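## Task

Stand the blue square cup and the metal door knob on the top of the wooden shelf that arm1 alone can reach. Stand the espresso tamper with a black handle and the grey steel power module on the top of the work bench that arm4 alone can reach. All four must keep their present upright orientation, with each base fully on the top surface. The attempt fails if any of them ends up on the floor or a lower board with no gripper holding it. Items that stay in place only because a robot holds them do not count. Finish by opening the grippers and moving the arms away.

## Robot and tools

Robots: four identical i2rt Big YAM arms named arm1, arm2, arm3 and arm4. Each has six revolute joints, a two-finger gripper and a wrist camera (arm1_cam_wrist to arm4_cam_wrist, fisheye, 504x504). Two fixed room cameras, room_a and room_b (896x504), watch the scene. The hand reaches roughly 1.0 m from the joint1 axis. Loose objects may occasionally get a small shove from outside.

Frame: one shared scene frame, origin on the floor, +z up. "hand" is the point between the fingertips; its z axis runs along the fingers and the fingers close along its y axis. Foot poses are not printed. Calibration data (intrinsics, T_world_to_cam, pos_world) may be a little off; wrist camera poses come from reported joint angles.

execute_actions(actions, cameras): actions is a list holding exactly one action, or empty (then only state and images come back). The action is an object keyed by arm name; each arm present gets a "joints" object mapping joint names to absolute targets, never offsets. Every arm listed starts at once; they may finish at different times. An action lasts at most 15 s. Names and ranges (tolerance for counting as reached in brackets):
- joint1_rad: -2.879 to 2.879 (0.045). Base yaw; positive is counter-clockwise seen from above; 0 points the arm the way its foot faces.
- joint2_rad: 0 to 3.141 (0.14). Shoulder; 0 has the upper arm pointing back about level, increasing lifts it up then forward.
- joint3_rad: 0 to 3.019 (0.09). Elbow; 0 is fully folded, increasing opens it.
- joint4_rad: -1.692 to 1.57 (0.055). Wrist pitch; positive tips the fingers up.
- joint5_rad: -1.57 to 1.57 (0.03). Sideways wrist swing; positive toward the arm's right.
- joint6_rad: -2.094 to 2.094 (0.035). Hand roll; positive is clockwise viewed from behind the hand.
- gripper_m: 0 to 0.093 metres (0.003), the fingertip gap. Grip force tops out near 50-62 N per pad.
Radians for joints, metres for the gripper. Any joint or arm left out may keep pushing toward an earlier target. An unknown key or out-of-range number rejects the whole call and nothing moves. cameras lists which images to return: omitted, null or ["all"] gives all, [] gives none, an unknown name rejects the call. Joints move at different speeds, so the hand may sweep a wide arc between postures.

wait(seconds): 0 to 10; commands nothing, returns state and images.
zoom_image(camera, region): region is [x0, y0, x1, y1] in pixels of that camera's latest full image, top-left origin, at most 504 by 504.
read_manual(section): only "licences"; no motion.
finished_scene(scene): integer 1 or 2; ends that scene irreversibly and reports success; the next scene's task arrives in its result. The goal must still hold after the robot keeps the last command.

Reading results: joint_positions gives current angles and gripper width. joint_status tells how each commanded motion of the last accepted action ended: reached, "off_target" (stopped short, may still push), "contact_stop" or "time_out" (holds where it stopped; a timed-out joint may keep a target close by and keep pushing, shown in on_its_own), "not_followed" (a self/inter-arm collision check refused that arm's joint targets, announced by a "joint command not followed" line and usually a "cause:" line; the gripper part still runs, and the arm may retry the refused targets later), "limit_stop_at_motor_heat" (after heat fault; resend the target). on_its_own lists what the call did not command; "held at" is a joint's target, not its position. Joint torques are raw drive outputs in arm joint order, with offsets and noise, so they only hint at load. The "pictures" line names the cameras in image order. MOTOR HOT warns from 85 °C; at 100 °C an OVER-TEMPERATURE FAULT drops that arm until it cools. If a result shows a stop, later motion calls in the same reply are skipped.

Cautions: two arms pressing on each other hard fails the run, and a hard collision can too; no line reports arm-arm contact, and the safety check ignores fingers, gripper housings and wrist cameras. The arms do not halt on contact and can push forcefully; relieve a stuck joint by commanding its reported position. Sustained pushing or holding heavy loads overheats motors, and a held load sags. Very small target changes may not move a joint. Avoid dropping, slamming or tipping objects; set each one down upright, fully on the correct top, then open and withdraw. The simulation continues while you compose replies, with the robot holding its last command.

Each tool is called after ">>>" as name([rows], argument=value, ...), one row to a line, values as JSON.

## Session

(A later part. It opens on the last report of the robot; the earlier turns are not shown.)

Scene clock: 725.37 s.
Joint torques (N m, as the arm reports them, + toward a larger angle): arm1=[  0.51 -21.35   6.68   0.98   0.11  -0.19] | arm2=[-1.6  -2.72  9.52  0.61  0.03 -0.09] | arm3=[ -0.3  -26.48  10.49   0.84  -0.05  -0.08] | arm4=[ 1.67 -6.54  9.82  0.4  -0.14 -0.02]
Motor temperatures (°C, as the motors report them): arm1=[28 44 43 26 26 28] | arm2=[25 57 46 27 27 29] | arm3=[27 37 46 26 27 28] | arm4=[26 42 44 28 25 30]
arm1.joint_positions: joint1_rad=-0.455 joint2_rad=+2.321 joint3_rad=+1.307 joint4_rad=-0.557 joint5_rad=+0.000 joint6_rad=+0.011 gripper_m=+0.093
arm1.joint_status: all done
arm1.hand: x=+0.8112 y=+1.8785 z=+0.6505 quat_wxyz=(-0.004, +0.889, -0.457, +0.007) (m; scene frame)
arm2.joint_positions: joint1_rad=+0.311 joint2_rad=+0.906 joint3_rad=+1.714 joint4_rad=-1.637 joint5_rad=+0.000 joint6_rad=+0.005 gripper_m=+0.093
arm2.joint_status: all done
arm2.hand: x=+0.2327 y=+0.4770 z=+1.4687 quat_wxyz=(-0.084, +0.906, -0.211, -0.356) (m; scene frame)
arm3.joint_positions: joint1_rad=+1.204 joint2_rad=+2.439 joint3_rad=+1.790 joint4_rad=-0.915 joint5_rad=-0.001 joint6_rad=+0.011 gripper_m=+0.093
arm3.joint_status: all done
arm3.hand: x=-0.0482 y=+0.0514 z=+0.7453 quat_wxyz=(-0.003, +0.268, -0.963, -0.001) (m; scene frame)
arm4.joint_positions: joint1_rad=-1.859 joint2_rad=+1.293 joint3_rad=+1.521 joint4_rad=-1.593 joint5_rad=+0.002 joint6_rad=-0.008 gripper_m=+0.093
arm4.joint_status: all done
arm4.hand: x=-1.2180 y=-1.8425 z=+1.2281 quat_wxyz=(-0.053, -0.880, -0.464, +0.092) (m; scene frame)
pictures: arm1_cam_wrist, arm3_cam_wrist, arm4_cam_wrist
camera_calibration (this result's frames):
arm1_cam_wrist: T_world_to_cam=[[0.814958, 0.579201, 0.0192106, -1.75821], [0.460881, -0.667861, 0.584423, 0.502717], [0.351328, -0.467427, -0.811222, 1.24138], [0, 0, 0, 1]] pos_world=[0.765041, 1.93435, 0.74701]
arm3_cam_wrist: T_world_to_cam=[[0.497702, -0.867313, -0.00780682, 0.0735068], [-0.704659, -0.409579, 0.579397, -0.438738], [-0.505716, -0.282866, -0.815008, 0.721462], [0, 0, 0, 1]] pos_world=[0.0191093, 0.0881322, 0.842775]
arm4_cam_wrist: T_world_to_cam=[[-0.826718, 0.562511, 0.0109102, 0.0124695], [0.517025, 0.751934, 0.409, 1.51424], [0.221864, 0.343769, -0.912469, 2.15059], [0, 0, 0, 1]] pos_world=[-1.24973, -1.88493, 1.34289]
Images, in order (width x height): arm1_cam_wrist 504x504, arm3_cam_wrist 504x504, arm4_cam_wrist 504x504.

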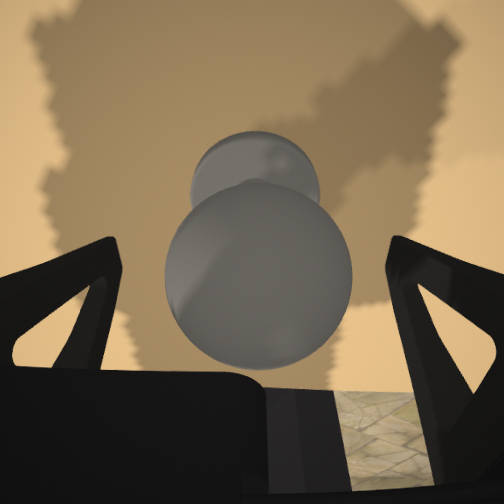

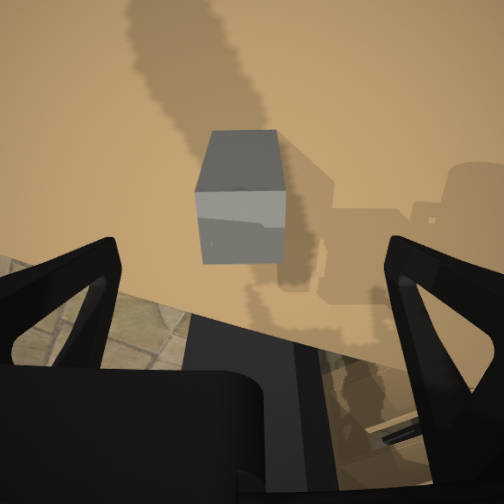

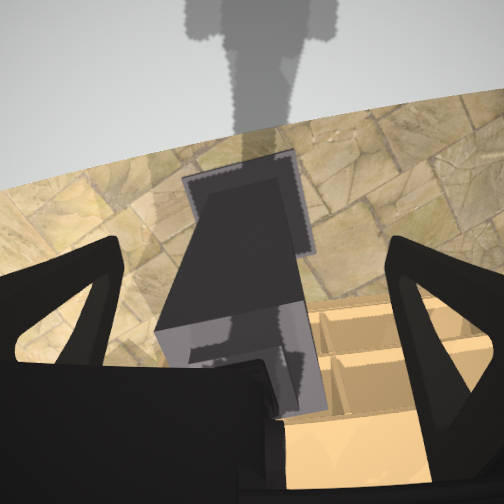

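>>> execute_actions([
  {"arm1":{"joints":{"joint2_rad":1.9,"joint4_rad":-0.98}},"arm3":{"joints":{"joint1_rad":1.225,"joint2_rad":2.583,"joint4_rad":-0.772}},"arm4":{"joints":{"joint1_rad":-1.3,"joint2_rad":1.0,"joint3_rad":1.74}}},
], cameras=["arm1_cam_wrist","arm3_cam_wrist","arm4_cam_wrist"])

Scene clock: 738.83 s.
Joint torques (N m, as the arm reports them, + toward a larger angle): arm1=[  0.59 -17.5    8.99   0.37   0.11  -0.19] | arm2=[-1.68 -2.67  9.52  0.59  0.02 -0.09] | arm3=[ -0.41 -26.43   8.65   0.88  -0.05  -0.09] | arm4=[ 1.57 -2.07  7.34  1.18 -0.03 -0.03]
Motor temperatures (°C, as the motors report them): arm1=[28 44 43 26 26 28] | arm2=[25 54 45 27 27 29] | arm3=[27 42 46 26 27 28] | arm4=[26 39 46 27 25 30]
arm1.joint_positions: joint1_rad=-0.455 joint2_rad=+1.887 joint3_rad=+1.311 joint4_rad=-0.972 joint5_rad=+0.000 joint6_rad=+0.011 gripper_m=+0.093
arm1.joint_status: all done
arm1.hand: x=+0.8083 y=+1.8771 z=+0.8748 quat_wxyz=(-0.009, +0.889, -0.457, -0.003) (m; scene frame)
arm2.joint_positions: joint1_rad=+0.311 joint2_rad=+0.906 joint3_rad=+1.714 joint4_rad=-1.637 joint5_rad=+0.000 joint6_rad=+0.005 gripper_m=+0.093
arm2.joint_status: not commanded
arm2.hand: x=+0.2327 y=+0.4770 z=+1.4687 quat_wxyz=(-0.084, +0.906, -0.211, -0.356) (m; scene frame)
arm3.joint_positions: joint1_rad=+1.215 joint2_rad=+2.583 joint3_rad=+1.797 joint4_rad=-0.787 joint5_rad=-0.001 joint6_rad=+0.011 gripper_m=+0.093
arm3.joint_status: all done
arm3.hand: x=-0.0626 y=+0.0510 z=+0.6560 quat_wxyz=(+0.002, +0.274, -0.962, +0.000) (m; scene frame)
arm4.joint_positions: joint1_rad=-1.309 joint2_rad=+1.010 joint3_rad=+1.736 joint4_rad=-1.594 joint5_rad=-0.001 joint6_rad=-0.008 gripper_m=+0.093
arm4.joint_status: all done
arm4.hand: x=-1.0055 y=-1.8290 z=+1.4237 quat_wxyz=(-0.242, -0.679, -0.645, +0.253) (m; scene frame)
pictures: arm1_cam_wrist, arm3_cam_wrist, arm4_cam_wrist
camera_calibration (this result's frames):
arm1_cam_wrist: T_world_to_cam=[[0.81503, 0.57911, 0.0189036, -1.75901], [0.468734, -0.678165, 0.566022, 0.401115], [0.340609, -0.452464, -0.824174, 1.41558], [0, 0, 0, 1]] pos_world=[0.763467, 1.93118, 0.972898]
arm3_cam_wrist: T_world_to_cam=[[0.50721, -0.86179, -0.00749504, 0.0797266], [-0.695387, -0.414379, 0.587135, -0.40155], [-0.509093, -0.292588, -0.809455, 0.637872], [0, 0, 0, 1]] pos_world=[0.00506546, 0.0889479, 0.75269]
arm4_cam_wrist: T_world_to_cam=[[-0.998238, 0.0572434, 0.0156506, -0.924967], [0.0557903, 0.995127, -0.0813005, 1.99336], [-0.0202283, -0.0802841, -0.996567, 1.37804], [0, 0, 0, 1]] pos_world=[-1.00667, -1.82007, 1.54985]
Images, in order (width x height): arm1_cam_wrist 504x504, arm3_cam_wrist 504x504, arm4_cam_wrist 504x504.

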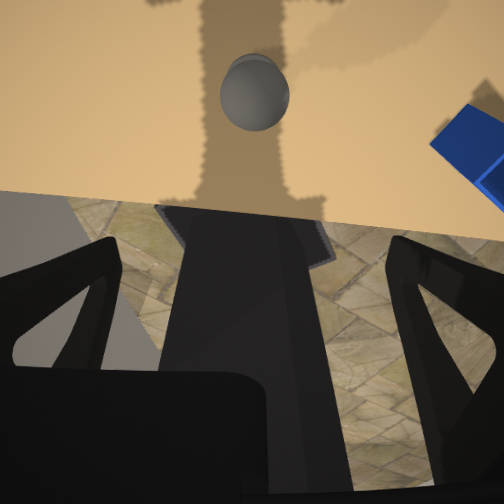

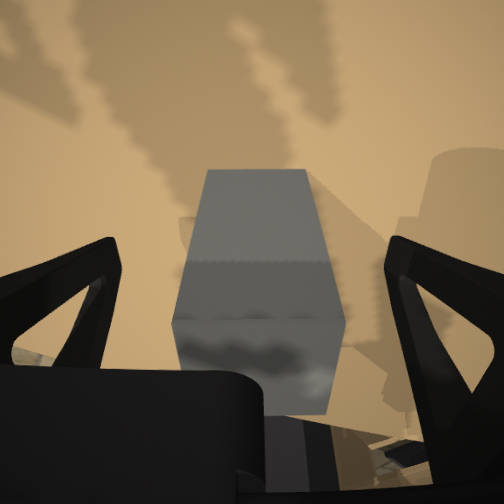

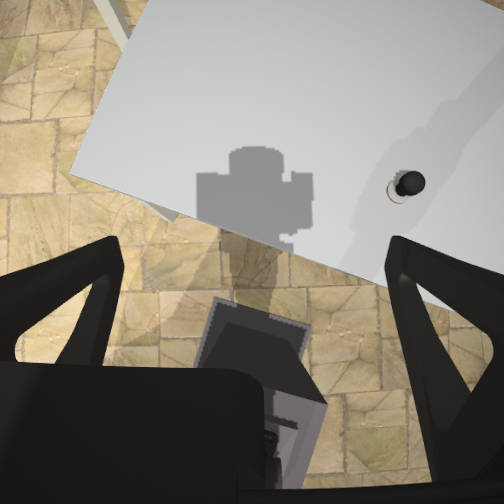

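>>> execute_actions([
  {"arm3":{"joints":{"gripper_m":0.015}}},
], cameras=[])

>>> execute_actions([
  {"arm3":{"joints":{"joint2_rad":2.25,"joint4_rad":-1.12}},"arm1":{"joints":{"joint1_rad":-0.75,"joint2_rad":1.5,"joint3_rad":1.5,"joint4_rad":-1.3}},"arm4":{"joints":{"joint1_rad":-0.8}}},
], cameras=["arm1_cam_wrist","arm3_cam_wrist"])

Scene clock: 743.27 s.
Joint torques (N m, as the arm reports them, + toward a larger angle): arm1=[  0.63 -17.32   9.02   0.37   0.1   -0.2 ] | arm2=[-1.79 -2.72  9.54  0.63  0.04 -0.08] | arm3=[ -0.37 -26.68   8.89   0.84  -0.06  -0.09] | arm4=[ 1.48 -2.13  7.39  1.17 -0.03 -0.03]
Motor temperatures (°C, as the motors report them): arm1=[28 44 44 26 26 28] | arm2=[25 53 45 27 27 29] | arm3=[27 43 46 26 27 28] | arm4=[26 39 45 28 25 30]
arm1.joint_positions: joint1_rad=-0.455 joint2_rad=+1.887 joint3_rad=+1.311 joint4_rad=-0.972 joint5_rad=+0.000 joint6_rad=+0.011 gripper_m=+0.093
arm1.joint_status: not commanded
arm1.hand: x=+0.8083 y=+1.8771 z=+0.8748 quat_wxyz=(-0.009, +0.889, -0.457, -0.003) (m; scene frame)
arm2.joint_positions: joint1_rad=+0.311 joint2_rad=+0.906 joint3_rad=+1.714 joint4_rad=-1.637 joint5_rad=+0.000 joint6_rad=+0.005 gripper_m=+0.093
arm2.joint_status: not commanded
arm2.hand: x=+0.2327 y=+0.4770 z=+1.4687 quat_wxyz=(-0.084, +0.906, -0.211, -0.356) (m; scene frame)
arm3.joint_positions: joint1_rad=+1.215 joint2_rad=+2.583 joint3_rad=+1.797 joint4_rad=-0.786 joint5_rad=+0.000 joint6_rad=+0.011 gripper_m=+0.039
arm3.joint_status: gripper_m off_target (ended at +0.039, target +0.015)
arm3.hand: x=-0.0623 y=+0.0511 z=+0.6559 quat_wxyz=(+0.001, +0.274, -0.962, +0.000) (m; scene frame)
arm4.joint_positions: joint1_rad=-1.309 joint2_rad=+1.010 joint3_rad=+1.736 joint4_rad=-1.594 joint5_rad=-0.001 joint6_rad=-0.008 gripper_m=+0.093
arm4.joint_status: not commanded
arm4.hand: x=-1.0055 y=-1.8290 z=+1.4237 quat_wxyz=(-0.242, -0.679, -0.645, +0.253) (m; scene frame)
pictures: none
No camera images: the call's "cameras" was empty. Leave "cameras" out to get every camera's image.

Scene clock: 744.80 s.
Joint torques (N m, as the arm reports them, + toward a larger angle): arm1=[  0.14 -13.85  10.73   0.84   0.08  -0.19] | arm2=[-1.7  -2.66  9.52  0.62  0.02 -0.08] | arm3=[ -0.43 -26.29  10.57  -0.35  -0.06  -0.09] | arm4=[ 1.4  -2.22  7.37  1.22 -0.07 -0.02]
Motor temperatures (°C, as the motors report them): arm1=[28 43 44 26 26 28] | arm2=[25 53 45 27 27 29] | arm3=[27 43 46 26 27 28] | arm4=[26 39 45 28 25 30]
arm1.joint_positions: joint1_rad=-0.749 joint2_rad=+1.497 joint3_rad=+1.481 joint4_rad=-1.294 joint5_rad=+0.001 joint6_rad=+0.011 gripper_m=+0.093
arm1.joint_status: all done
arm1.hand: x=+0.9493 y=+1.9275 z=+1.1315 quat_wxyz=(-0.080, +0.806, -0.577, -0.100) (m; scene frame)
arm2.joint_positions: joint1_rad=+0.311 joint2_rad=+0.906 joint3_rad=+1.714 joint4_rad=-1.637 joint5_rad=+0.000 joint6_rad=+0.005 gripper_m=+0.093
arm2.joint_status: not commanded
arm2.hand: x=+0.2327 y=+0.4770 z=+1.4687 quat_wxyz=(-0.084, +0.906, -0.211, -0.356) (m; scene frame)
arm3.joint_positions: joint1_rad=+1.215 joint2_rad=+2.258 joint3_rad=+1.798 joint4_rad=-1.106 joint5_rad=+0.000 joint6_rad=+0.011 gripper_m=+0.039
arm3.joint_status: all done
arm3.hand: x=-0.0541 y=+0.0561 z=+0.8634 quat_wxyz=(-0.002, +0.274, -0.962, -0.001) (m; scene frame)
arm4.joint_positions: joint1_rad=-0.806 joint2_rad=+1.010 joint3_rad=+1.736 joint4_rad=-1.594 joint5_rad=+0.000 joint6_rad=-0.008 gripper_m=+0.093
arm4.joint_status: all done
arm4.hand: x=-0.8484 y=-1.7983 z=+1.4242 quat_wxyz=(-0.296, -0.496, -0.794, +0.188) (m; scene frame)
pictures: arm1_cam_wrist, arm3_cam_wrist
camera_calibration (this result's frames):
arm1_cam_wrist: T_world_to_cam=[[0.948249, 0.317006, 0.0181671, -1.5284], [0.29085, -0.890116, 0.350855, 1.04471], [0.127394, -0.327414, -0.936253, 1.69007], [0, 0, 0, 1]] pos_world=[0.93015, 1.96778, 1.24356]
arm3_cam_wrist: T_world_to_cam=[[0.507255, -0.861765, -0.00736769, 0.0813056], [-0.699271, -0.416574, 0.580935, -0.51005], [-0.503699, -0.28953, -0.813916, 0.815573], [0, 0, 0, 1]] pos_world=[0.0128975, 0.0937259, 0.960713]
Images, in order (width x height): arm1_cam_wrist 504x504, arm3_cam_wrist 504x504.

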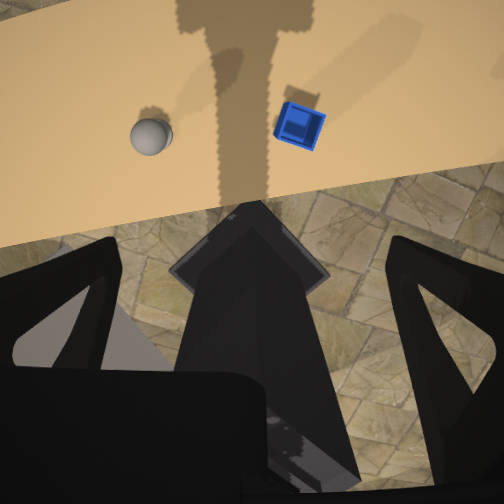

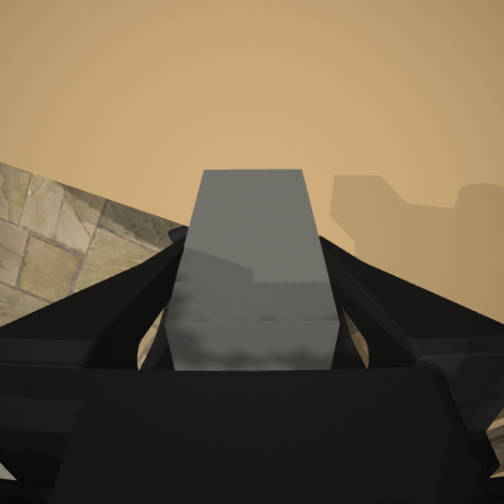

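>>> execute_actions([
  {"arm3":{"joints":{"joint1_rad":-1.22,"joint2_rad":2.47,"joint4_rad":-0.85}},"arm4":{"joints":{"joint1_rad":1.59}},"arm1":{"joints":{"joint1_rad":0.2,"joint2_rad":0.9,"joint3_rad":1.7,"joint4_rad":-1.6}}},
], cameras=["arm3_cam_wrist","arm4_cam_wrist"])

Scene clock: 762.90 s.
Joint torques (N m, as the arm reports them, + toward a larger angle): arm1=[ 0.76 -2.35  8.01  1.77  0.17 -0.19] | arm2=[-1.7  -2.81  9.47  0.58  0.03 -0.08] | arm3=[ -1.02 -26.11   8.88   0.18  -0.17  -0.09] | arm4=[ 1.27 -2.71  7.48  1.12 -0.05 -0.02]
Motor temperatures (°C, as the motors report them): arm1=[28 41 47 26 26 28] | arm2=[25 52 45 27 27 29] | arm3=[27 46 46 26 27 28] | arm4=[26 37 44 28 25 30]
arm1.joint_positions: joint1_rad=+0.195 joint2_rad=+0.906 joint3_rad=+1.692 joint4_rad=-1.597 joint5_rad=-0.002 joint6_rad=+0.010 gripper_m=+0.093
arm1.joint_status: all done
arm1.hand: x=+0.8425 y=+1.5289 z=+1.4220 quat_wxyz=(-0.052, +0.921, -0.138, -0.360) (m; scene frame)
arm2.joint_positions: joint1_rad=+0.311 joint2_rad=+0.906 joint3_rad=+1.714 joint4_rad=-1.637 joint5_rad=+0.000 joint6_rad=+0.005 gripper_m=+0.093
arm2.joint_status: not commanded
arm2.hand: x=+0.2327 y=+0.4770 z=+1.4687 quat_wxyz=(-0.084, +0.906, -0.211, -0.356) (m; scene frame)
arm3.joint_positions: joint1_rad=-1.225 joint2_rad=+2.462 joint3_rad=+1.807 joint4_rad=-0.847 joint5_rad=+0.003 joint6_rad=+0.011 gripper_m=+0.039
arm3.joint_status: all done
arm3.hand: x=-0.8141 y=-0.9434 z=+0.7365 quat_wxyz=(-0.019, -0.809, -0.587, +0.029) (m; scene frame)
arm4.joint_positions: joint1_rad=+1.584 joint2_rad=+1.010 joint3_rad=+1.736 joint4_rad=-1.594 joint5_rad=+0.000 joint6_rad=-0.008 gripper_m=+0.093
arm4.joint_status: all done
arm4.hand: x=-0.8896 y=-1.2000 z=+1.4167 quat_wxyz=(-0.277, +0.560, -0.755, -0.197) (m; scene frame)
pictures: arm3_cam_wrist, arm4_cam_wrist
camera_calibration (this result's frames):
arm3_cam_wrist: T_world_to_cam=[[-0.943806, 0.330456, -0.00539788, -0.453464], [0.278057, 0.802766, 0.527495, 0.601157], [0.178647, 0.496352, -0.849541, 1.36323], [0, 0, 0, 1]] pos_world=[-0.838675, -1.00938, 0.838565]
arm4_cam_wrist: T_world_to_cam=[[0.952956, -0.301472, 0.0314579, 0.437775], [-0.299304, -0.952305, -0.0594336, -1.32341], [0.047875, 0.0472222, -0.997736, 1.6391], [0, 0, 0, 1]] pos_world=[-0.891753, -1.20571, 1.54296]
Images, in order (width x height): arm3_cam_wrist 504x504, arm4_cam_wrist 504x504.

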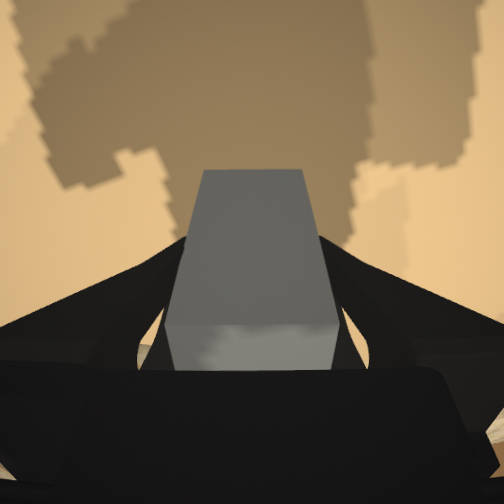

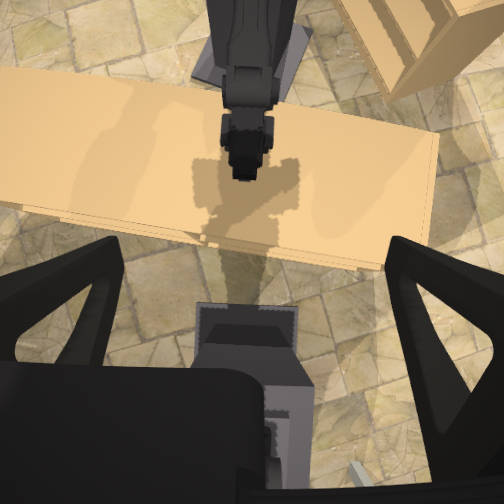

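>>> execute_actions([
  {"arm3":{"joints":{"joint2_rad":2.575,"joint4_rad":-0.78}},"arm4":{"joints":{"joint1_rad":1.605}}},
], cameras=["arm3_cam_wrist"])

Scene clock: 767.83 s.
Joint torques (N m, as the arm reports them, + toward a larger angle): arm1=[ 0.75 -2.22  8.04  1.77  0.17 -0.2 ] | arm2=[-1.72 -2.79  9.51  0.65  0.03 -0.09] | arm3=[ -0.58 -27.19   8.5    0.67  -0.19  -0.08] | arm4=[ 1.62 -2.75  7.52  1.13 -0.05 -0.02]
Motor temperatures (°C, as the motors report them): arm1=[28 39 46 26 26 28] | arm2=[25 51 45 27 27 29] | arm3=[27 46 46 26 27 28] | arm4=[26 37 44 28 25 30]
arm1.joint_positions: joint1_rad=+0.195 joint2_rad=+0.906 joint3_rad=+1.692 joint4_rad=-1.597 joint5_rad=-0.002 joint6_rad=+0.010 gripper_m=+0.093
arm1.joint_status: not commanded
arm1.hand: x=+0.8425 y=+1.5289 z=+1.4220 quat_wxyz=(-0.052, +0.921, -0.138, -0.360) (m; scene frame)
arm2.joint_positions: joint1_rad=+0.311 joint2_rad=+0.906 joint3_rad=+1.714 joint4_rad=-1.637 joint5_rad=+0.000 joint6_rad=+0.005 gripper_m=+0.093
arm2.joint_status: not commanded
arm2.hand: x=+0.2327 y=+0.4770 z=+1.4687 quat_wxyz=(-0.084, +0.906, -0.211, -0.356) (m; scene frame)
arm3.joint_positions: joint1_rad=-1.225 joint2_rad=+2.583 joint3_rad=+1.799 joint4_rad=-0.792 joint5_rad=+0.003 joint6_rad=+0.011 gripper_m=+0.039
arm3.joint_status: all done
arm3.hand: x=-0.8050 y=-0.9141 z=+0.6567 quat_wxyz=(+0.003, -0.809, -0.588, -0.001) (m; scene frame)
arm4.joint_positions: joint1_rad=+1.594 joint2_rad=+1.010 joint3_rad=+1.736 joint4_rad=-1.594 joint5_rad=+0.000 joint6_rad=-0.008 gripper_m=+0.093
arm4.joint_status: all done
arm4.hand: x=-0.8928 y=-1.1990 z=+1.4166 quat_wxyz=(-0.276, +0.564, -0.753, -0.198) (m; scene frame)
pictures: arm3_cam_wrist
camera_calibration (this result's frames):
arm3_cam_wrist: T_world_to_cam=[[-0.943822, 0.330445, -0.00256632, -0.456918], [0.265658, 0.763351, 0.58883, 0.53086], [0.196535, 0.555069, -0.808253, 1.32025], [0, 0, 0, 1]] pos_world=[-0.83175, -0.987075, 0.753334]
Images, in order (width x height): arm3_cam_wrist 504x504.

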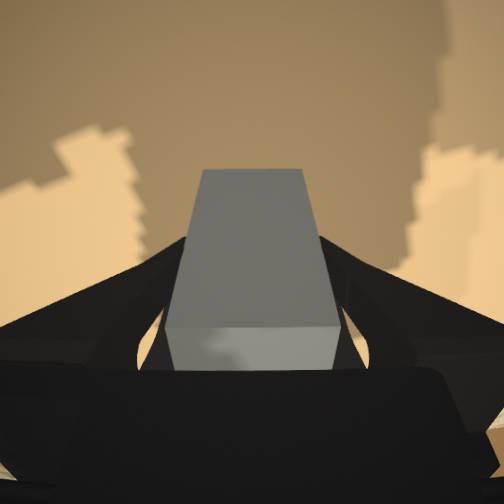

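>>> execute_actions([
  {"arm3":{"joints":{"joint2_rad":2.59,"gripper_m":0.093}}},
], cameras=[])

>>> execute_actions([
  {"arm3":{"joints":{"joint2_rad":1.15,"joint4_rad":-1.65}},"arm4":{"joints":{"joint2_rad":1.25}}},
], cameras=["arm4_cam_wrist"])

Scene clock: 772.17 s.
Joint torques (N m, as the arm reports them, + toward a larger angle): arm1=[ 0.78 -2.28  8.06  1.79  0.17 -0.19] | arm2=[-1.72 -2.83  9.53  0.61  0.03 -0.08] | arm3=[ -0.88 -26.09   8.74   0.69  -0.19  -0.08] | arm4=[ 1.68 -2.74  7.47  1.14 -0.04 -0.02]
Motor temperatures (°C, as the motors report them): arm1=[28 39 46 26 26 28] | arm2=[25 51 45 27 27 29] | arm3=[27 47 46 26 27 28] | arm4=[26 37 44 28 25 30]
arm1.joint_positions: joint1_rad=+0.195 joint2_rad=+0.906 joint3_rad=+1.692 joint4_rad=-1.597 joint5_rad=-0.002 joint6_rad=+0.010 gripper_m=+0.093
arm1.joint_status: not commanded
arm1.hand: x=+0.8425 y=+1.5289 z=+1.4220 quat_wxyz=(-0.052, +0.921, -0.138, -0.360) (m; scene frame)
arm2.joint_positions: joint1_rad=+0.311 joint2_rad=+0.906 joint3_rad=+1.714 joint4_rad=-1.637 joint5_rad=+0.000 joint6_rad=+0.005 gripper_m=+0.093
arm2.joint_status: not commanded
arm2.hand: x=+0.2327 y=+0.4770 z=+1.4687 quat_wxyz=(-0.084, +0.906, -0.211, -0.356) (m; scene frame)
arm3.joint_positions: joint1_rad=-1.225 joint2_rad=+2.583 joint3_rad=+1.799 joint4_rad=-0.792 joint5_rad=+0.003 joint6_rad=+0.011 gripper_m=+0.093
arm3.joint_status: all done
arm3.hand: x=-0.8050 y=-0.9141 z=+0.6567 quat_wxyz=(+0.003, -0.809, -0.588, -0.001) (m; scene frame)
arm4.joint_positions: joint1_rad=+1.594 joint2_rad=+1.010 joint3_rad=+1.736 joint4_rad=-1.594 joint5_rad=+0.000 joint6_rad=-0.008 gripper_m=+0.093
arm4.joint_status: not commanded
arm4.hand: x=-0.8928 y=-1.1990 z=+1.4166 quat_wxyz=(-0.276, +0.564, -0.753, -0.198) (m; scene frame)
pictures: none
No camera images: the call's "cameras" was empty. Leave "cameras" out to get every camera's image.

Scene clock: 774.13 s.
Joint torques (N m, as the arm reports them, + toward a larger angle): arm1=[ 0.81 -2.41  8.04  1.8   0.16 -0.19] | arm2=[-1.68 -2.66  9.54  0.65  0.02 -0.09] | arm3=[-0.73 -6.51  9.4   0.64 -0.17 -0.08] | arm4=[ 1.71 -6.93  9.45  0.75 -0.07 -0.02]
Motor temperatures (°C, as the motors report them): arm1=[28 38 46 26 26 28] | arm2=[25 51 45 27 27 29] | arm3=[27 46 46 26 27 28] | arm4=[26 37 44 28 25 30]
arm1.joint_positions: joint1_rad=+0.195 joint2_rad=+0.906 joint3_rad=+1.692 joint4_rad=-1.597 joint5_rad=-0.002 joint6_rad=+0.010 gripper_m=+0.093
arm1.joint_status: not commanded
arm1.hand: x=+0.8425 y=+1.5289 z=+1.4220 quat_wxyz=(-0.052, +0.921, -0.138, -0.360) (m; scene frame)
arm2.joint_positions: joint1_rad=+0.311 joint2_rad=+0.906 joint3_rad=+1.714 joint4_rad=-1.637 joint5_rad=+0.000 joint6_rad=+0.005 gripper_m=+0.093
arm2.joint_status: not commanded
arm2.hand: x=+0.2327 y=+0.4770 z=+1.4687 quat_wxyz=(-0.084, +0.906, -0.211, -0.356) (m; scene frame)
arm3.joint_positions: joint1_rad=-1.225 joint2_rad=+1.144 joint3_rad=+1.811 joint4_rad=-1.635 joint5_rad=+0.003 joint6_rad=+0.011 gripper_m=+0.093
arm3.joint_status: all done
arm3.hand: x=-0.7202 y=-0.6456 z=+1.4357 quat_wxyz=(-0.175, -0.773, -0.561, +0.239) (m; scene frame)
arm4.joint_positions: joint1_rad=+1.594 joint2_rad=+1.255 joint3_rad=+1.722 joint4_rad=-1.594 joint5_rad=+0.000 joint6_rad=-0.008 gripper_m=+0.093
arm4.joint_status: all done
arm4.hand: x=-0.8651 y=-1.1110 z=+1.3236 quat_wxyz=(-0.176, +0.585, -0.782, -0.124) (m; scene frame)
pictures: arm4_cam_wrist
camera_calibration (this result's frames):
arm4_cam_wrist: T_world_to_cam=[[0.957718, -0.286053, 0.0308105, 0.466343], [-0.286336, -0.937224, 0.199058, -1.55104], [-0.0280648, -0.199464, -0.979503, 1.177], [0, 0, 0, 1]] pos_world=[-0.857711, -1.08551, 1.44726]
Images, in order (width x height): arm4_cam_wrist 504x504.

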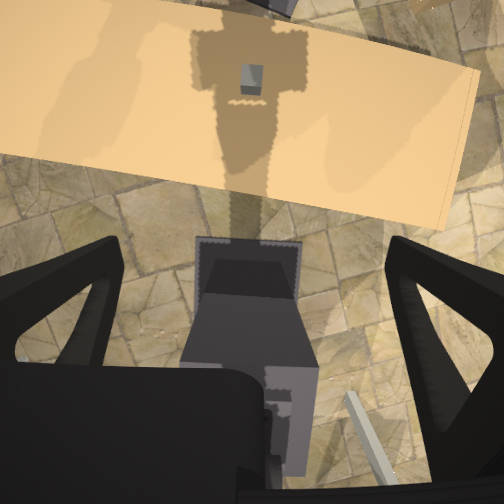

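>>> execute_actions([
  {"arm3":{"joints":{"joint1_rad":-0.2,"joint2_rad":0.9}},"arm4":{"joints":{"joint2_rad":2.455,"joint4_rad":-0.8}}},
], cameras=["arm4_cam_wrist"])

Scene clock: 783.07 s.
Joint torques (N m, as the arm reports them, + toward a larger angle): arm1=[ 0.81 -2.24  8.05  1.8   0.16 -0.19] | arm2=[-1.72 -2.67  9.51  0.61  0.02 -0.09] | arm3=[-0.46 -1.58  8.29  0.92 -0.08 -0.07] | arm4=[  1.62 -20.43   7.08   0.71  -0.06  -0.02]
Motor temperatures (°C, as the motors report them): arm1=[28 37 45 26 26 28] | arm2=[25 50 45 27 27 29] | arm3=[27 43 45 26 27 28] | arm4=[26 37 45 28 25 30]
arm1.joint_positions: joint1_rad=+0.195 joint2_rad=+0.906 joint3_rad=+1.692 joint4_rad=-1.597 joint5_rad=-0.002 joint6_rad=+0.010 gripper_m=+0.093
arm1.joint_status: not commanded
arm1.hand: x=+0.8425 y=+1.5289 z=+1.4220 quat_wxyz=(-0.052, +0.921, -0.138, -0.360) (m; scene frame)
arm2.joint_positions: joint1_rad=+0.311 joint2_rad=+0.906 joint3_rad=+1.714 joint4_rad=-1.637 joint5_rad=+0.000 joint6_rad=+0.005 gripper_m=+0.093
arm2.joint_status: not commanded
arm2.hand: x=+0.2327 y=+0.4770 z=+1.4687 quat_wxyz=(-0.084, +0.906, -0.211, -0.356) (m; scene frame)
arm3.joint_positions: joint1_rad=-0.210 joint2_rad=+0.903 joint3_rad=+1.806 joint4_rad=-1.636 joint5_rad=+0.000 joint6_rad=+0.011 gripper_m=+0.093
arm3.joint_status: all done
arm3.hand: x=-0.4405 y=-0.4934 z=+1.5044 quat_wxyz=(-0.371, -0.385, -0.828, +0.168) (m; scene frame)
arm4.joint_positions: joint1_rad=+1.594 joint2_rad=+2.474 joint3_rad=+1.723 joint4_rad=-0.812 joint5_rad=+0.000 joint6_rad=-0.008 gripper_m=+0.093
arm4.joint_status: all done
arm4.hand: x=-0.7955 y=-0.9018 z=+0.6653 quat_wxyz=(-0.002, +0.598, -0.801, +0.004) (m; scene frame)
pictures: arm4_cam_wrist
camera_calibration (this result's frames):
arm4_cam_wrist: T_world_to_cam=[[0.960327, -0.277601, 0.0266422, 0.49225], [-0.23862, -0.768498, 0.593693, -1.27643], [-0.144335, -0.576497, -0.80425, 0.0267872], [0, 0, 0, 1]] pos_world=[-0.773436, -0.828844, 0.766238]
Images, in order (width x height): arm4_cam_wrist 504x504.

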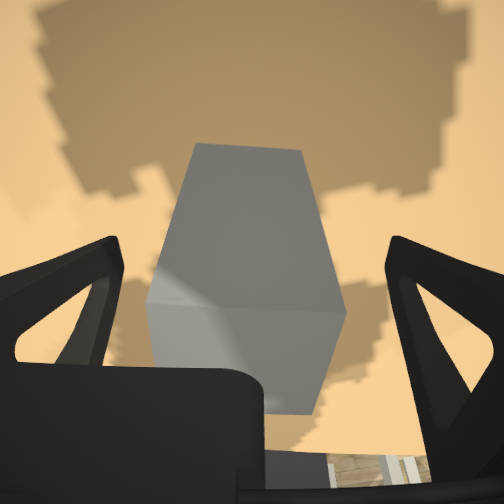

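>>> execute_actions([
  {"arm4":{"joints":{"gripper_m":0.015}}},
], cameras=[])

>>> execute_actions([
  {"arm4":{"joints":{"joint2_rad":2.25,"joint4_rad":-1.03}}},
], cameras=["arm4_cam_wrist"])

Scene clock: 788.13 s.
Joint torques (N m, as the arm reports them, + toward a larger angle): arm1=[ 0.85 -2.27  8.04  1.8   0.17 -0.18] | arm2=[-1.61 -2.72  9.55  0.61  0.03 -0.1 ] | arm3=[-0.24 -1.04  8.32  0.98 -0.09 -0.08] | arm4=[  1.56 -20.     7.05   0.72  -0.06  -0.03]
Motor temperatures (°C, as the motors report them): arm1=[28 37 45 26 26 28] | arm2=[25 50 45 27 27 29] | arm3=[27 41 45 26 27 28] | arm4=[26 39 45 28 25 30]
arm1.joint_positions: joint1_rad=+0.195 joint2_rad=+0.906 joint3_rad=+1.692 joint4_rad=-1.597 joint5_rad=-0.002 joint6_rad=+0.010 gripper_m=+0.093
arm1.joint_status: not commanded
arm1.hand: x=+0.8425 y=+1.5289 z=+1.4220 quat_wxyz=(-0.052, +0.921, -0.138, -0.360) (m; scene frame)
arm2.joint_positions: joint1_rad=+0.311 joint2_rad=+0.906 joint3_rad=+1.714 joint4_rad=-1.637 joint5_rad=+0.000 joint6_rad=+0.005 gripper_m=+0.093
arm2.joint_status: not commanded
arm2.hand: x=+0.2327 y=+0.4770 z=+1.4687 quat_wxyz=(-0.084, +0.906, -0.211, -0.356) (m; scene frame)
arm3.joint_positions: joint1_rad=-0.210 joint2_rad=+0.903 joint3_rad=+1.806 joint4_rad=-1.636 joint5_rad=+0.000 joint6_rad=+0.011 gripper_m=+0.093
arm3.joint_status: not commanded
arm3.hand: x=-0.4405 y=-0.4934 z=+1.5044 quat_wxyz=(-0.371, -0.385, -0.828, +0.168) (m; scene frame)
arm4.joint_positions: joint1_rad=+1.595 joint2_rad=+2.474 joint3_rad=+1.723 joint4_rad=-0.811 joint5_rad=+0.000 joint6_rad=-0.007 gripper_m=+0.039
arm4.joint_status: gripper_m off_target (ended at +0.039, target +0.015)
arm4.hand: x=-0.7957 y=-0.9014 z=+0.6653 quat_wxyz=(-0.002, +0.598, -0.801, +0.004) (m; scene frame)
pictures: none
No camera images: the call's "cameras" was empty. Leave "cameras" out to get every camera's image.

Scene clock: 789.40 s.
Joint torques (N m, as the arm reports them, + toward a larger angle): arm1=[ 0.86 -2.38  8.04  1.81  0.16 -0.19] | arm2=[-1.67 -2.86  9.56  0.58  0.03 -0.08] | arm3=[-0.34 -0.97  8.33  0.95 -0.09 -0.08] | arm4=[  1.44 -18.44   8.33   0.    -0.07  -0.02]
Motor temperatures (°C, as the motors report them): arm1=[28 37 45 26 26 28] | arm2=[25 50 45 27 27 29] | arm3=[27 41 45 26 27 28] | arm4=[26 40 45 28 25 30]
arm1.joint_positions: joint1_rad=+0.195 joint2_rad=+0.906 joint3_rad=+1.692 joint4_rad=-1.597 joint5_rad=-0.002 joint6_rad=+0.010 gripper_m=+0.093
arm1.joint_status: not commanded
arm1.hand: x=+0.8425 y=+1.5289 z=+1.4220 quat_wxyz=(-0.052, +0.921, -0.138, -0.360) (m; scene frame)
arm2.joint_positions: joint1_rad=+0.311 joint2_rad=+0.906 joint3_rad=+1.714 joint4_rad=-1.637 joint5_rad=+0.000 joint6_rad=+0.005 gripper_m=+0.093
arm2.joint_status: not commanded
arm2.hand: x=+0.2327 y=+0.4770 z=+1.4687 quat_wxyz=(-0.084, +0.906, -0.211, -0.356) (m; scene frame)
arm3.joint_positions: joint1_rad=-0.210 joint2_rad=+0.903 joint3_rad=+1.806 joint4_rad=-1.636 joint5_rad=+0.000 joint6_rad=+0.011 gripper_m=+0.093
arm3.joint_status: not commanded
arm3.hand: x=-0.4405 y=-0.4934 z=+1.5044 quat_wxyz=(-0.371, -0.385, -0.828, +0.168) (m; scene frame)
arm4.joint_positions: joint1_rad=+1.595 joint2_rad=+2.251 joint3_rad=+1.722 joint4_rad=-1.020 joint5_rad=+0.000 joint6_rad=-0.007 gripper_m=+0.039
arm4.joint_status: all done
arm4.hand: x=-0.7950 y=-0.8952 z=+0.8035 quat_wxyz=(-0.007, +0.598, -0.801, +0.000) (m; scene frame)
pictures: arm4_cam_wrist
camera_calibration (this result's frames):
arm4_cam_wrist: T_world_to_cam=[[0.96026, -0.277817, 0.0268071, 0.489553], [-0.240686, -0.775615, 0.583517, -1.35312], [-0.141319, -0.56678, -0.811658, 0.15881], [0, 0, 0, 1]] pos_world=[-0.773332, -0.823481, 0.905343]
Images, in order (width x height): arm4_cam_wrist 504x504.

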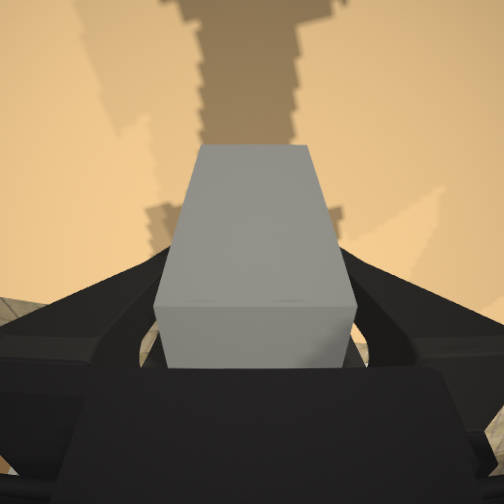

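>>> execute_actions([
  {"arm4":{"joints":{"joint1_rad":-1.17,"joint2_rad":2.11,"joint4_rad":-1.12}}},
], cameras=["arm4_cam_wrist"])

Scene clock: 802.57 s.
Joint torques (N m, as the arm reports them, + toward a larger angle): arm1=[ 0.88 -2.34  8.06  1.83  0.16 -0.19] | arm2=[-1.81 -2.66  9.52  0.63  0.03 -0.09] | arm3=[-0.44 -1.11  8.3   0.95 -0.08 -0.08] | arm4=[  1.14 -18.34   9.01   0.08  -0.13  -0.02]
Motor temperatures (°C, as the motors report them): arm1=[28 36 45 26 26 28] | arm2=[25 49 45 27 27 29] | arm3=[27 39 45 26 27 28] | arm4=[26 42 45 27 25 30]
arm1.joint_positions: joint1_rad=+0.195 joint2_rad=+0.906 joint3_rad=+1.692 joint4_rad=-1.597 joint5_rad=-0.002 joint6_rad=+0.010 gripper_m=+0.093
arm1.joint_status: not commanded
arm1.hand: x=+0.8425 y=+1.5289 z=+1.4220 quat_wxyz=(-0.052, +0.921, -0.138, -0.360) (m; scene frame)
arm2.joint_positions: joint1_rad=+0.311 joint2_rad=+0.906 joint3_rad=+1.714 joint4_rad=-1.637 joint5_rad=+0.000 joint6_rad=+0.005 gripper_m=+0.093
arm2.joint_status: not commanded
arm2.hand: x=+0.2327 y=+0.4770 z=+1.4687 quat_wxyz=(-0.084, +0.906, -0.211, -0.356) (m; scene frame)
arm3.joint_positions: joint1_rad=-0.210 joint2_rad=+0.903 joint3_rad=+1.806 joint4_rad=-1.636 joint5_rad=+0.000 joint6_rad=+0.011 gripper_m=+0.093
arm3.joint_status: not commanded
arm3.hand: x=-0.4405 y=-0.4934 z=+1.5044 quat_wxyz=(-0.371, -0.385, -0.828, +0.168) (m; scene frame)
arm4.joint_positions: joint1_rad=-1.173 joint2_rad=+2.121 joint3_rad=+1.722 joint4_rad=-1.110 joint5_rad=+0.002 joint6_rad=-0.007 gripper_m=+0.039
arm4.joint_status: all done
arm4.hand: x=-0.9341 y=-2.1563 z=+0.8983 quat_wxyz=(-0.028, -0.676, -0.736, +0.024) (m; scene frame)
pictures: arm4_cam_wrist
camera_calibration (this result's frames):
arm4_cam_wrist: T_world_to_cam=[[-0.995721, -0.0908837, 0.0167325, -1.1447], [-0.0681129, 0.844147, 0.531767, 1.28028], [-0.0624536, 0.528352, -0.846725, 1.96795], [0, 0, 0, 1]] pos_world=[-0.929696, -2.22455, 1.00465]
Images, in order (width x height): arm4_cam_wrist 504x504.

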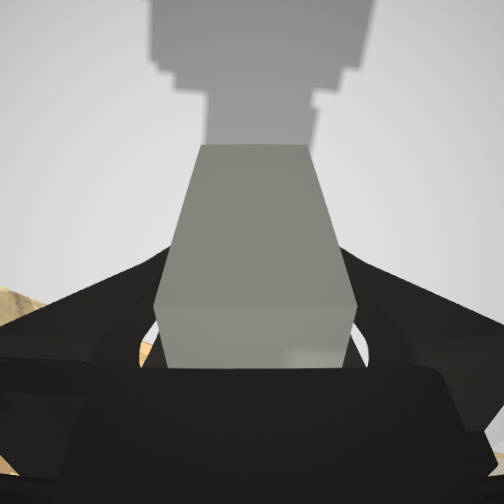

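>>> execute_actions([
  {"arm4":{"joints":{"joint2_rad":2.215,"joint4_rad":-1.04}}},
], cameras=["arm4_cam_wrist"])

Scene clock: 807.93 s.
Joint torques (N m, as the arm reports them, + toward a larger angle): arm1=[ 0.68 -2.31  8.01  1.77  0.16 -0.19] | arm2=[-1.7  -2.85  9.51  0.63  0.04 -0.08] | arm3=[-0.31 -1.11  8.27  0.95 -0.09 -0.09] | arm4=[  1.19 -20.09   8.43   0.7   -0.15  -0.04]
Motor temperatures (°C, as the motors report them): arm1=[28 36 44 26 26 28] | arm2=[25 49 44 27 27 29] | arm3=[27 38 45 26 27 28] | arm4=[26 42 45 27 25 30]
arm1.joint_positions: joint1_rad=+0.195 joint2_rad=+0.906 joint3_rad=+1.692 joint4_rad=-1.597 joint5_rad=-0.002 joint6_rad=+0.010 gripper_m=+0.093
arm1.joint_status: not commanded
arm1.hand: x=+0.8425 y=+1.5289 z=+1.4220 quat_wxyz=(-0.052, +0.921, -0.138, -0.360) (m; scene frame)
arm2.joint_positions: joint1_rad=+0.311 joint2_rad=+0.906 joint3_rad=+1.714 joint4_rad=-1.637 joint5_rad=+0.000 joint6_rad=+0.005 gripper_m=+0.093
arm2.joint_status: not commanded
arm2.hand: x=+0.2327 y=+0.4770 z=+1.4687 quat_wxyz=(-0.084, +0.906, -0.211, -0.356) (m; scene frame)
arm3.joint_positions: joint1_rad=-0.210 joint2_rad=+0.903 joint3_rad=+1.806 joint4_rad=-1.636 joint5_rad=+0.000 joint6_rad=+0.011 gripper_m=+0.093
arm3.joint_status: not commanded
arm3.hand: x=-0.4405 y=-0.4934 z=+1.5044 quat_wxyz=(-0.371, -0.385, -0.828, +0.168) (m; scene frame)
arm4.joint_positions: joint1_rad=-1.173 joint2_rad=+2.241 joint3_rad=+1.722 joint4_rad=-1.051 joint5_rad=+0.002 joint6_rad=-0.007 gripper_m=+0.039
arm4.joint_status: all done
arm4.hand: x=-0.9339 y=-2.1546 z=+0.8242 quat_wxyz=(-0.006, -0.676, -0.737, +0.004) (m; scene frame)
pictures: arm4_cam_wrist
camera_calibration (this result's frames):
arm4_cam_wrist: T_world_to_cam=[[-0.995619, -0.0921323, 0.0159761, -1.14509], [-0.0656811, 0.810665, 0.581815, 1.20716], [-0.0665552, 0.578216, -0.813164, 1.98026], [0, 0, 0, 1]] pos_world=[-0.928986, -2.22912, 0.926232]
Images, in order (width x height): arm4_cam_wrist 504x504.

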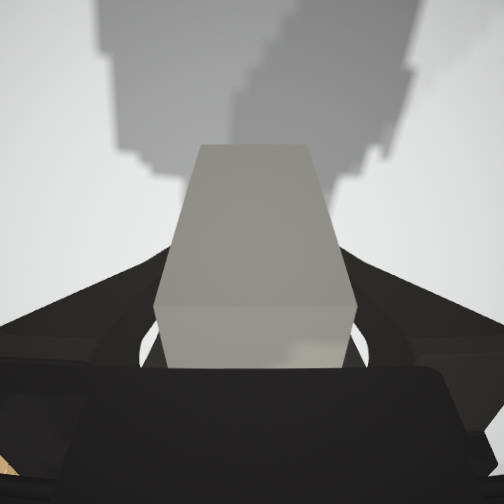

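>>> execute_actions([
  {"arm4":{"joints":{"joint2_rad":2.268}}},
], cameras=["arm4_cam_wrist"])

Scene clock: 810.20 s.
Joint torques (N m, as the arm reports them, + toward a larger angle): arm1=[ 0.69 -2.27  8.06  1.82  0.17 -0.19] | arm2=[-1.52 -2.77  9.55  0.63  0.04 -0.09] | arm3=[-0.17 -0.91  8.31  0.96 -0.08 -0.09] | arm4=[  1.17 -16.65   8.43   0.6   -0.12  -0.04]
Motor temperatures (°C, as the motors report them): arm1=[28 36 44 26 26 28] | arm2=[25 49 44 27 27 29] | arm3=[27 38 44 26 27 28] | arm4=[26 43 46 27 25 30]
arm1.joint_positions: joint1_rad=+0.195 joint2_rad=+0.906 joint3_rad=+1.692 joint4_rad=-1.597 joint5_rad=-0.002 joint6_rad=+0.010 gripper_m=+0.093
arm1.joint_status: not commanded
arm1.hand: x=+0.8425 y=+1.5289 z=+1.4220 quat_wxyz=(-0.052, +0.921, -0.138, -0.360) (m; scene frame)
arm2.joint_positions: joint1_rad=+0.311 joint2_rad=+0.906 joint3_rad=+1.714 joint4_rad=-1.637 joint5_rad=+0.000 joint6_rad=+0.005 gripper_m=+0.093
arm2.joint_status: not commanded
arm2.hand: x=+0.2327 y=+0.4770 z=+1.4687 quat_wxyz=(-0.084, +0.906, -0.211, -0.356) (m; scene frame)
arm3.joint_positions: joint1_rad=-0.210 joint2_rad=+0.903 joint3_rad=+1.806 joint4_rad=-1.636 joint5_rad=+0.000 joint6_rad=+0.011 gripper_m=+0.093
arm3.joint_status: not commanded
arm3.hand: x=-0.4405 y=-0.4934 z=+1.5044 quat_wxyz=(-0.371, -0.385, -0.828, +0.168) (m; scene frame)
arm4.joint_positions: joint1_rad=-1.173 joint2_rad=+2.252 joint3_rad=+1.722 joint4_rad=-1.048 joint5_rad=+0.001 joint6_rad=-0.007 gripper_m=+0.039
arm4.joint_status: all done
arm4.hand: x=-0.9338 y=-2.1533 z=+0.8176 quat_wxyz=(-0.003, -0.676, -0.737, +0.001) (m; scene frame)
pictures: arm4_cam_wrist
camera_calibration (this result's frames):
arm4_cam_wrist: T_world_to_cam=[[-0.995617, -0.0922996, 0.0151071, -1.14445], [-0.06579, 0.805955, 0.58831, 1.19447], [-0.0664764, 0.584737, -0.808494, 1.98446], [0, 0, 0, 1]] pos_world=[-0.928933, -2.2287, 0.918995]
Images, in order (width x height): arm4_cam_wrist 504x504.

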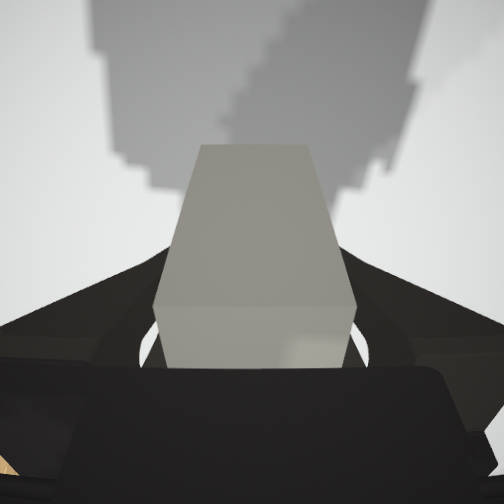

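Contact confirmed. Release and lift away.

>>> execute_actions([
  {"arm4":{"joints":{"joint2_rad":2.245,"gripper_m":0.093}}},
], cameras=[])

>>> execute_actions([
  {"arm4":{"joints":{"joint2_rad":1.4,"joint4_rad":-1.6}}},
])

Scene clock: 813.47 s.
Joint torques (N m, as the arm reports them, + toward a larger angle): arm1=[ 0.8  -2.35  8.04  1.78  0.17 -0.19] | arm2=[-1.71 -2.71  9.52  0.63  0.03 -0.1 ] | arm3=[-0.25 -1.19  8.31  0.95 -0.08 -0.08] | arm4=[  1.3  -18.56   8.4    0.64  -0.09  -0.02]
Motor temperatures (°C, as the motors report them): arm1=[28 35 44 26 26 28] | arm2=[25 49 44 27 27 29] | arm3=[27 38 44 26 27 28] | arm4=[26 43 46 27 25 30]
arm1.joint_positions: joint1_rad=+0.195 joint2_rad=+0.906 joint3_rad=+1.692 joint4_rad=-1.597 joint5_rad=-0.002 joint6_rad=+0.010 gripper_m=+0.093
arm1.joint_status: not commanded
arm1.hand: x=+0.8425 y=+1.5289 z=+1.4220 quat_wxyz=(-0.052, +0.921, -0.138, -0.360) (m; scene frame)
arm2.joint_positions: joint1_rad=+0.311 joint2_rad=+0.906 joint3_rad=+1.714 joint4_rad=-1.637 joint5_rad=+0.000 joint6_rad=+0.005 gripper_m=+0.093
arm2.joint_status: not commanded
arm2.hand: x=+0.2327 y=+0.4770 z=+1.4687 quat_wxyz=(-0.084, +0.906, -0.211, -0.356) (m; scene frame)
arm3.joint_positions: joint1_rad=-0.210 joint2_rad=+0.903 joint3_rad=+1.806 joint4_rad=-1.636 joint5_rad=+0.000 joint6_rad=+0.011 gripper_m=+0.093
arm3.joint_status: not commanded
arm3.hand: x=-0.4405 y=-0.4934 z=+1.5044 quat_wxyz=(-0.371, -0.385, -0.828, +0.168) (m; scene frame)
arm4.joint_positions: joint1_rad=-1.173 joint2_rad=+2.252 joint3_rad=+1.722 joint4_rad=-1.048 joint5_rad=+0.001 joint6_rad=-0.007 gripper_m=+0.093
arm4.joint_status: all done
arm4.hand: x=-0.9337 y=-2.1533 z=+0.8176 quat_wxyz=(-0.003, -0.676, -0.737, +0.000) (m; scene frame)
pictures: none
No camera images: the call's "cameras" was empty. Leave "cameras" out to get every camera's image.

Scene clock: 815.13 s.
Joint torques (N m, as the arm reports them, + toward a larger angle): arm1=[ 0.89 -2.27  8.06  1.77  0.17 -0.18] | arm2=[-1.76 -2.74  9.55  0.64  0.02 -0.09] | arm3=[-0.25 -1.11  8.28  1.02 -0.08 -0.08] | arm4=[ 1.11 -8.41  9.24  0.58 -0.11 -0.02]
Motor temperatures (°C, as the motors report them): arm1=[28 35 44 26 26 28] | arm2=[25 49 44 27 27 29] | arm3=[27 37 44 26 27 28] | arm4=[26 43 46 27 25 30]
arm1.joint_positions: joint1_rad=+0.195 joint2_rad=+0.906 joint3_rad=+1.692 joint4_rad=-1.597 joint5_rad=-0.002 joint6_rad=+0.010 gripper_m=+0.093
arm1.joint_status: not commanded
arm1.hand: x=+0.8425 y=+1.5289 z=+1.4220 quat_wxyz=(-0.052, +0.921, -0.138, -0.360) (m; scene frame)
arm2.joint_positions: joint1_rad=+0.311 joint2_rad=+0.906 joint3_rad=+1.714 joint4_rad=-1.637 joint5_rad=+0.000 joint6_rad=+0.005 gripper_m=+0.093
arm2.joint_status: not commanded
arm2.hand: x=+0.2327 y=+0.4770 z=+1.4687 quat_wxyz=(-0.084, +0.906, -0.211, -0.356) (m; scene frame)
arm3.joint_positions: joint1_rad=-0.210 joint2_rad=+0.903 joint3_rad=+1.806 joint4_rad=-1.636 joint5_rad=+0.000 joint6_rad=+0.011 gripper_m=+0.093
arm3.joint_status: not commanded
arm3.hand: x=-0.4405 y=-0.4934 z=+1.5044 quat_wxyz=(-0.371, -0.385, -0.828, +0.168) (m; scene frame)
arm4.joint_positions: joint1_rad=-1.173 joint2_rad=+1.401 joint3_rad=+1.728 joint4_rad=-1.593 joint5_rad=+0.001 joint6_rad=-0.007 gripper_m=+0.093
arm4.joint_status: all done
arm4.hand: x=-0.9505 y=-1.9679 z=+1.2757 quat_wxyz=(-0.117, -0.668, -0.727, +0.106) (m; scene frame)
pictures: arm1_cam_wrist, arm2_cam_wrist, arm3_cam_wrist, arm4_cam_wrist, room_a, room_b
camera_calibration (this result's frames):
arm1_cam_wrist: T_world_to_cam=[[0.296838, 0.954928, -0.000583609, -1.70581], [0.947091, -0.294481, -0.127668, -0.164022], [-0.122086, 0.0373442, -0.991817, 1.57671], [0, 0, 0, 1]] pos_world=[0.854189, 1.52175, 1.54187]
arm2_cam_wrist: T_world_to_cam=[[0.451553, 0.892216, -0.00708295, -0.518072], [0.884028, -0.448455, -0.131844, 0.210095], [-0.12081, 0.0532732, -0.991245, 1.5857], [0, 0, 0, 1]] pos_world=[0.239776, 0.471975, 1.59585]
arm3_cam_wrist: T_world_to_cam=[[-0.768967, -0.638665, -0.0282301, -0.612259], [-0.619783, 0.755602, -0.211978, 0.42465], [0.156713, -0.145507, -0.976867, 1.5907], [0, 0, 0, 1]] pos_world=[-0.4569, -0.480437, 1.62664]
arm4_cam_wrist: T_world_to_cam=[[-0.996152, -0.0857912, 0.0178991, -1.14211], [-0.0759885, 0.947275, 0.311282, 1.39623], [-0.0436606, 0.308724, -0.950149, 1.90451], [0, 0, 0, 1]] pos_world=[-0.948471, -2.00856, 1.39539]
Images, in order (width x height): arm1_cam_wrist 504x504, arm2_cam_wrist 504x504, arm3_cam_wrist 504x504, arm4_cam_wrist 504x504, room_a 896x504, room_b 896x504.

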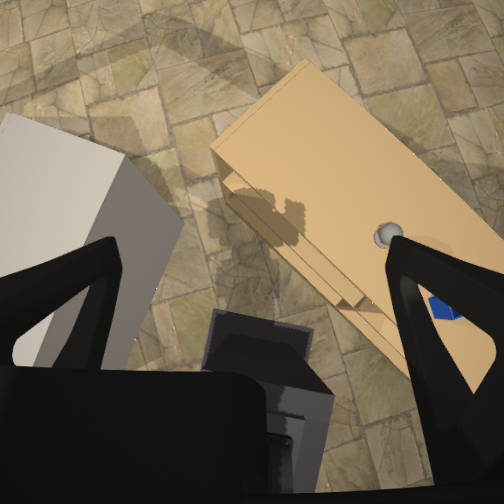

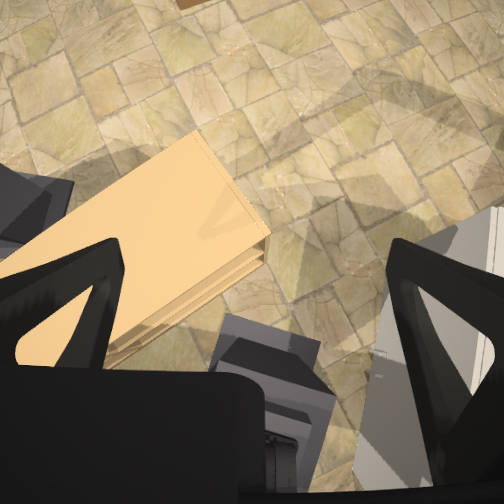

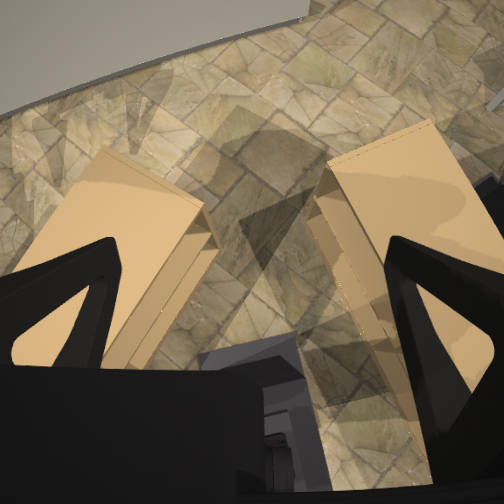

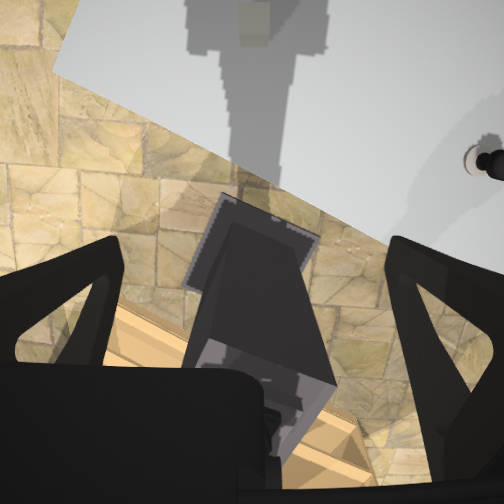

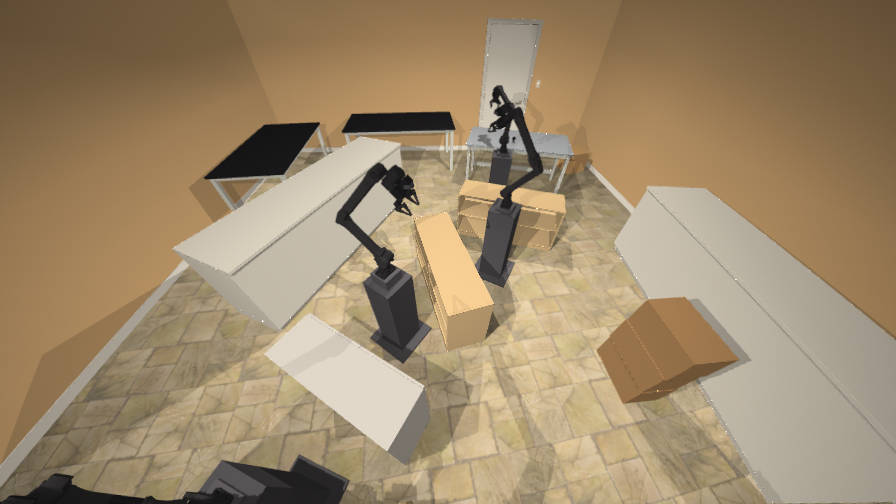

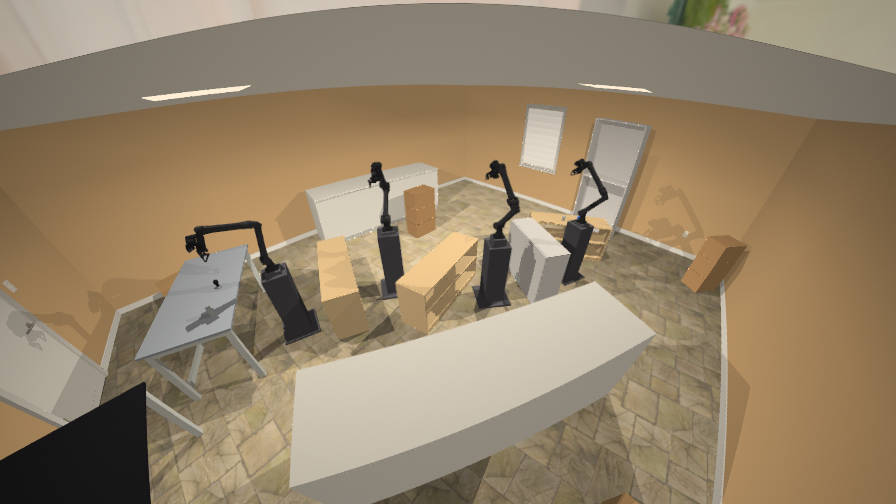

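All four objects are upright on their targets and the arms are clear.

>>> finished_scene(scene=1)

The scene is finished: the task was done.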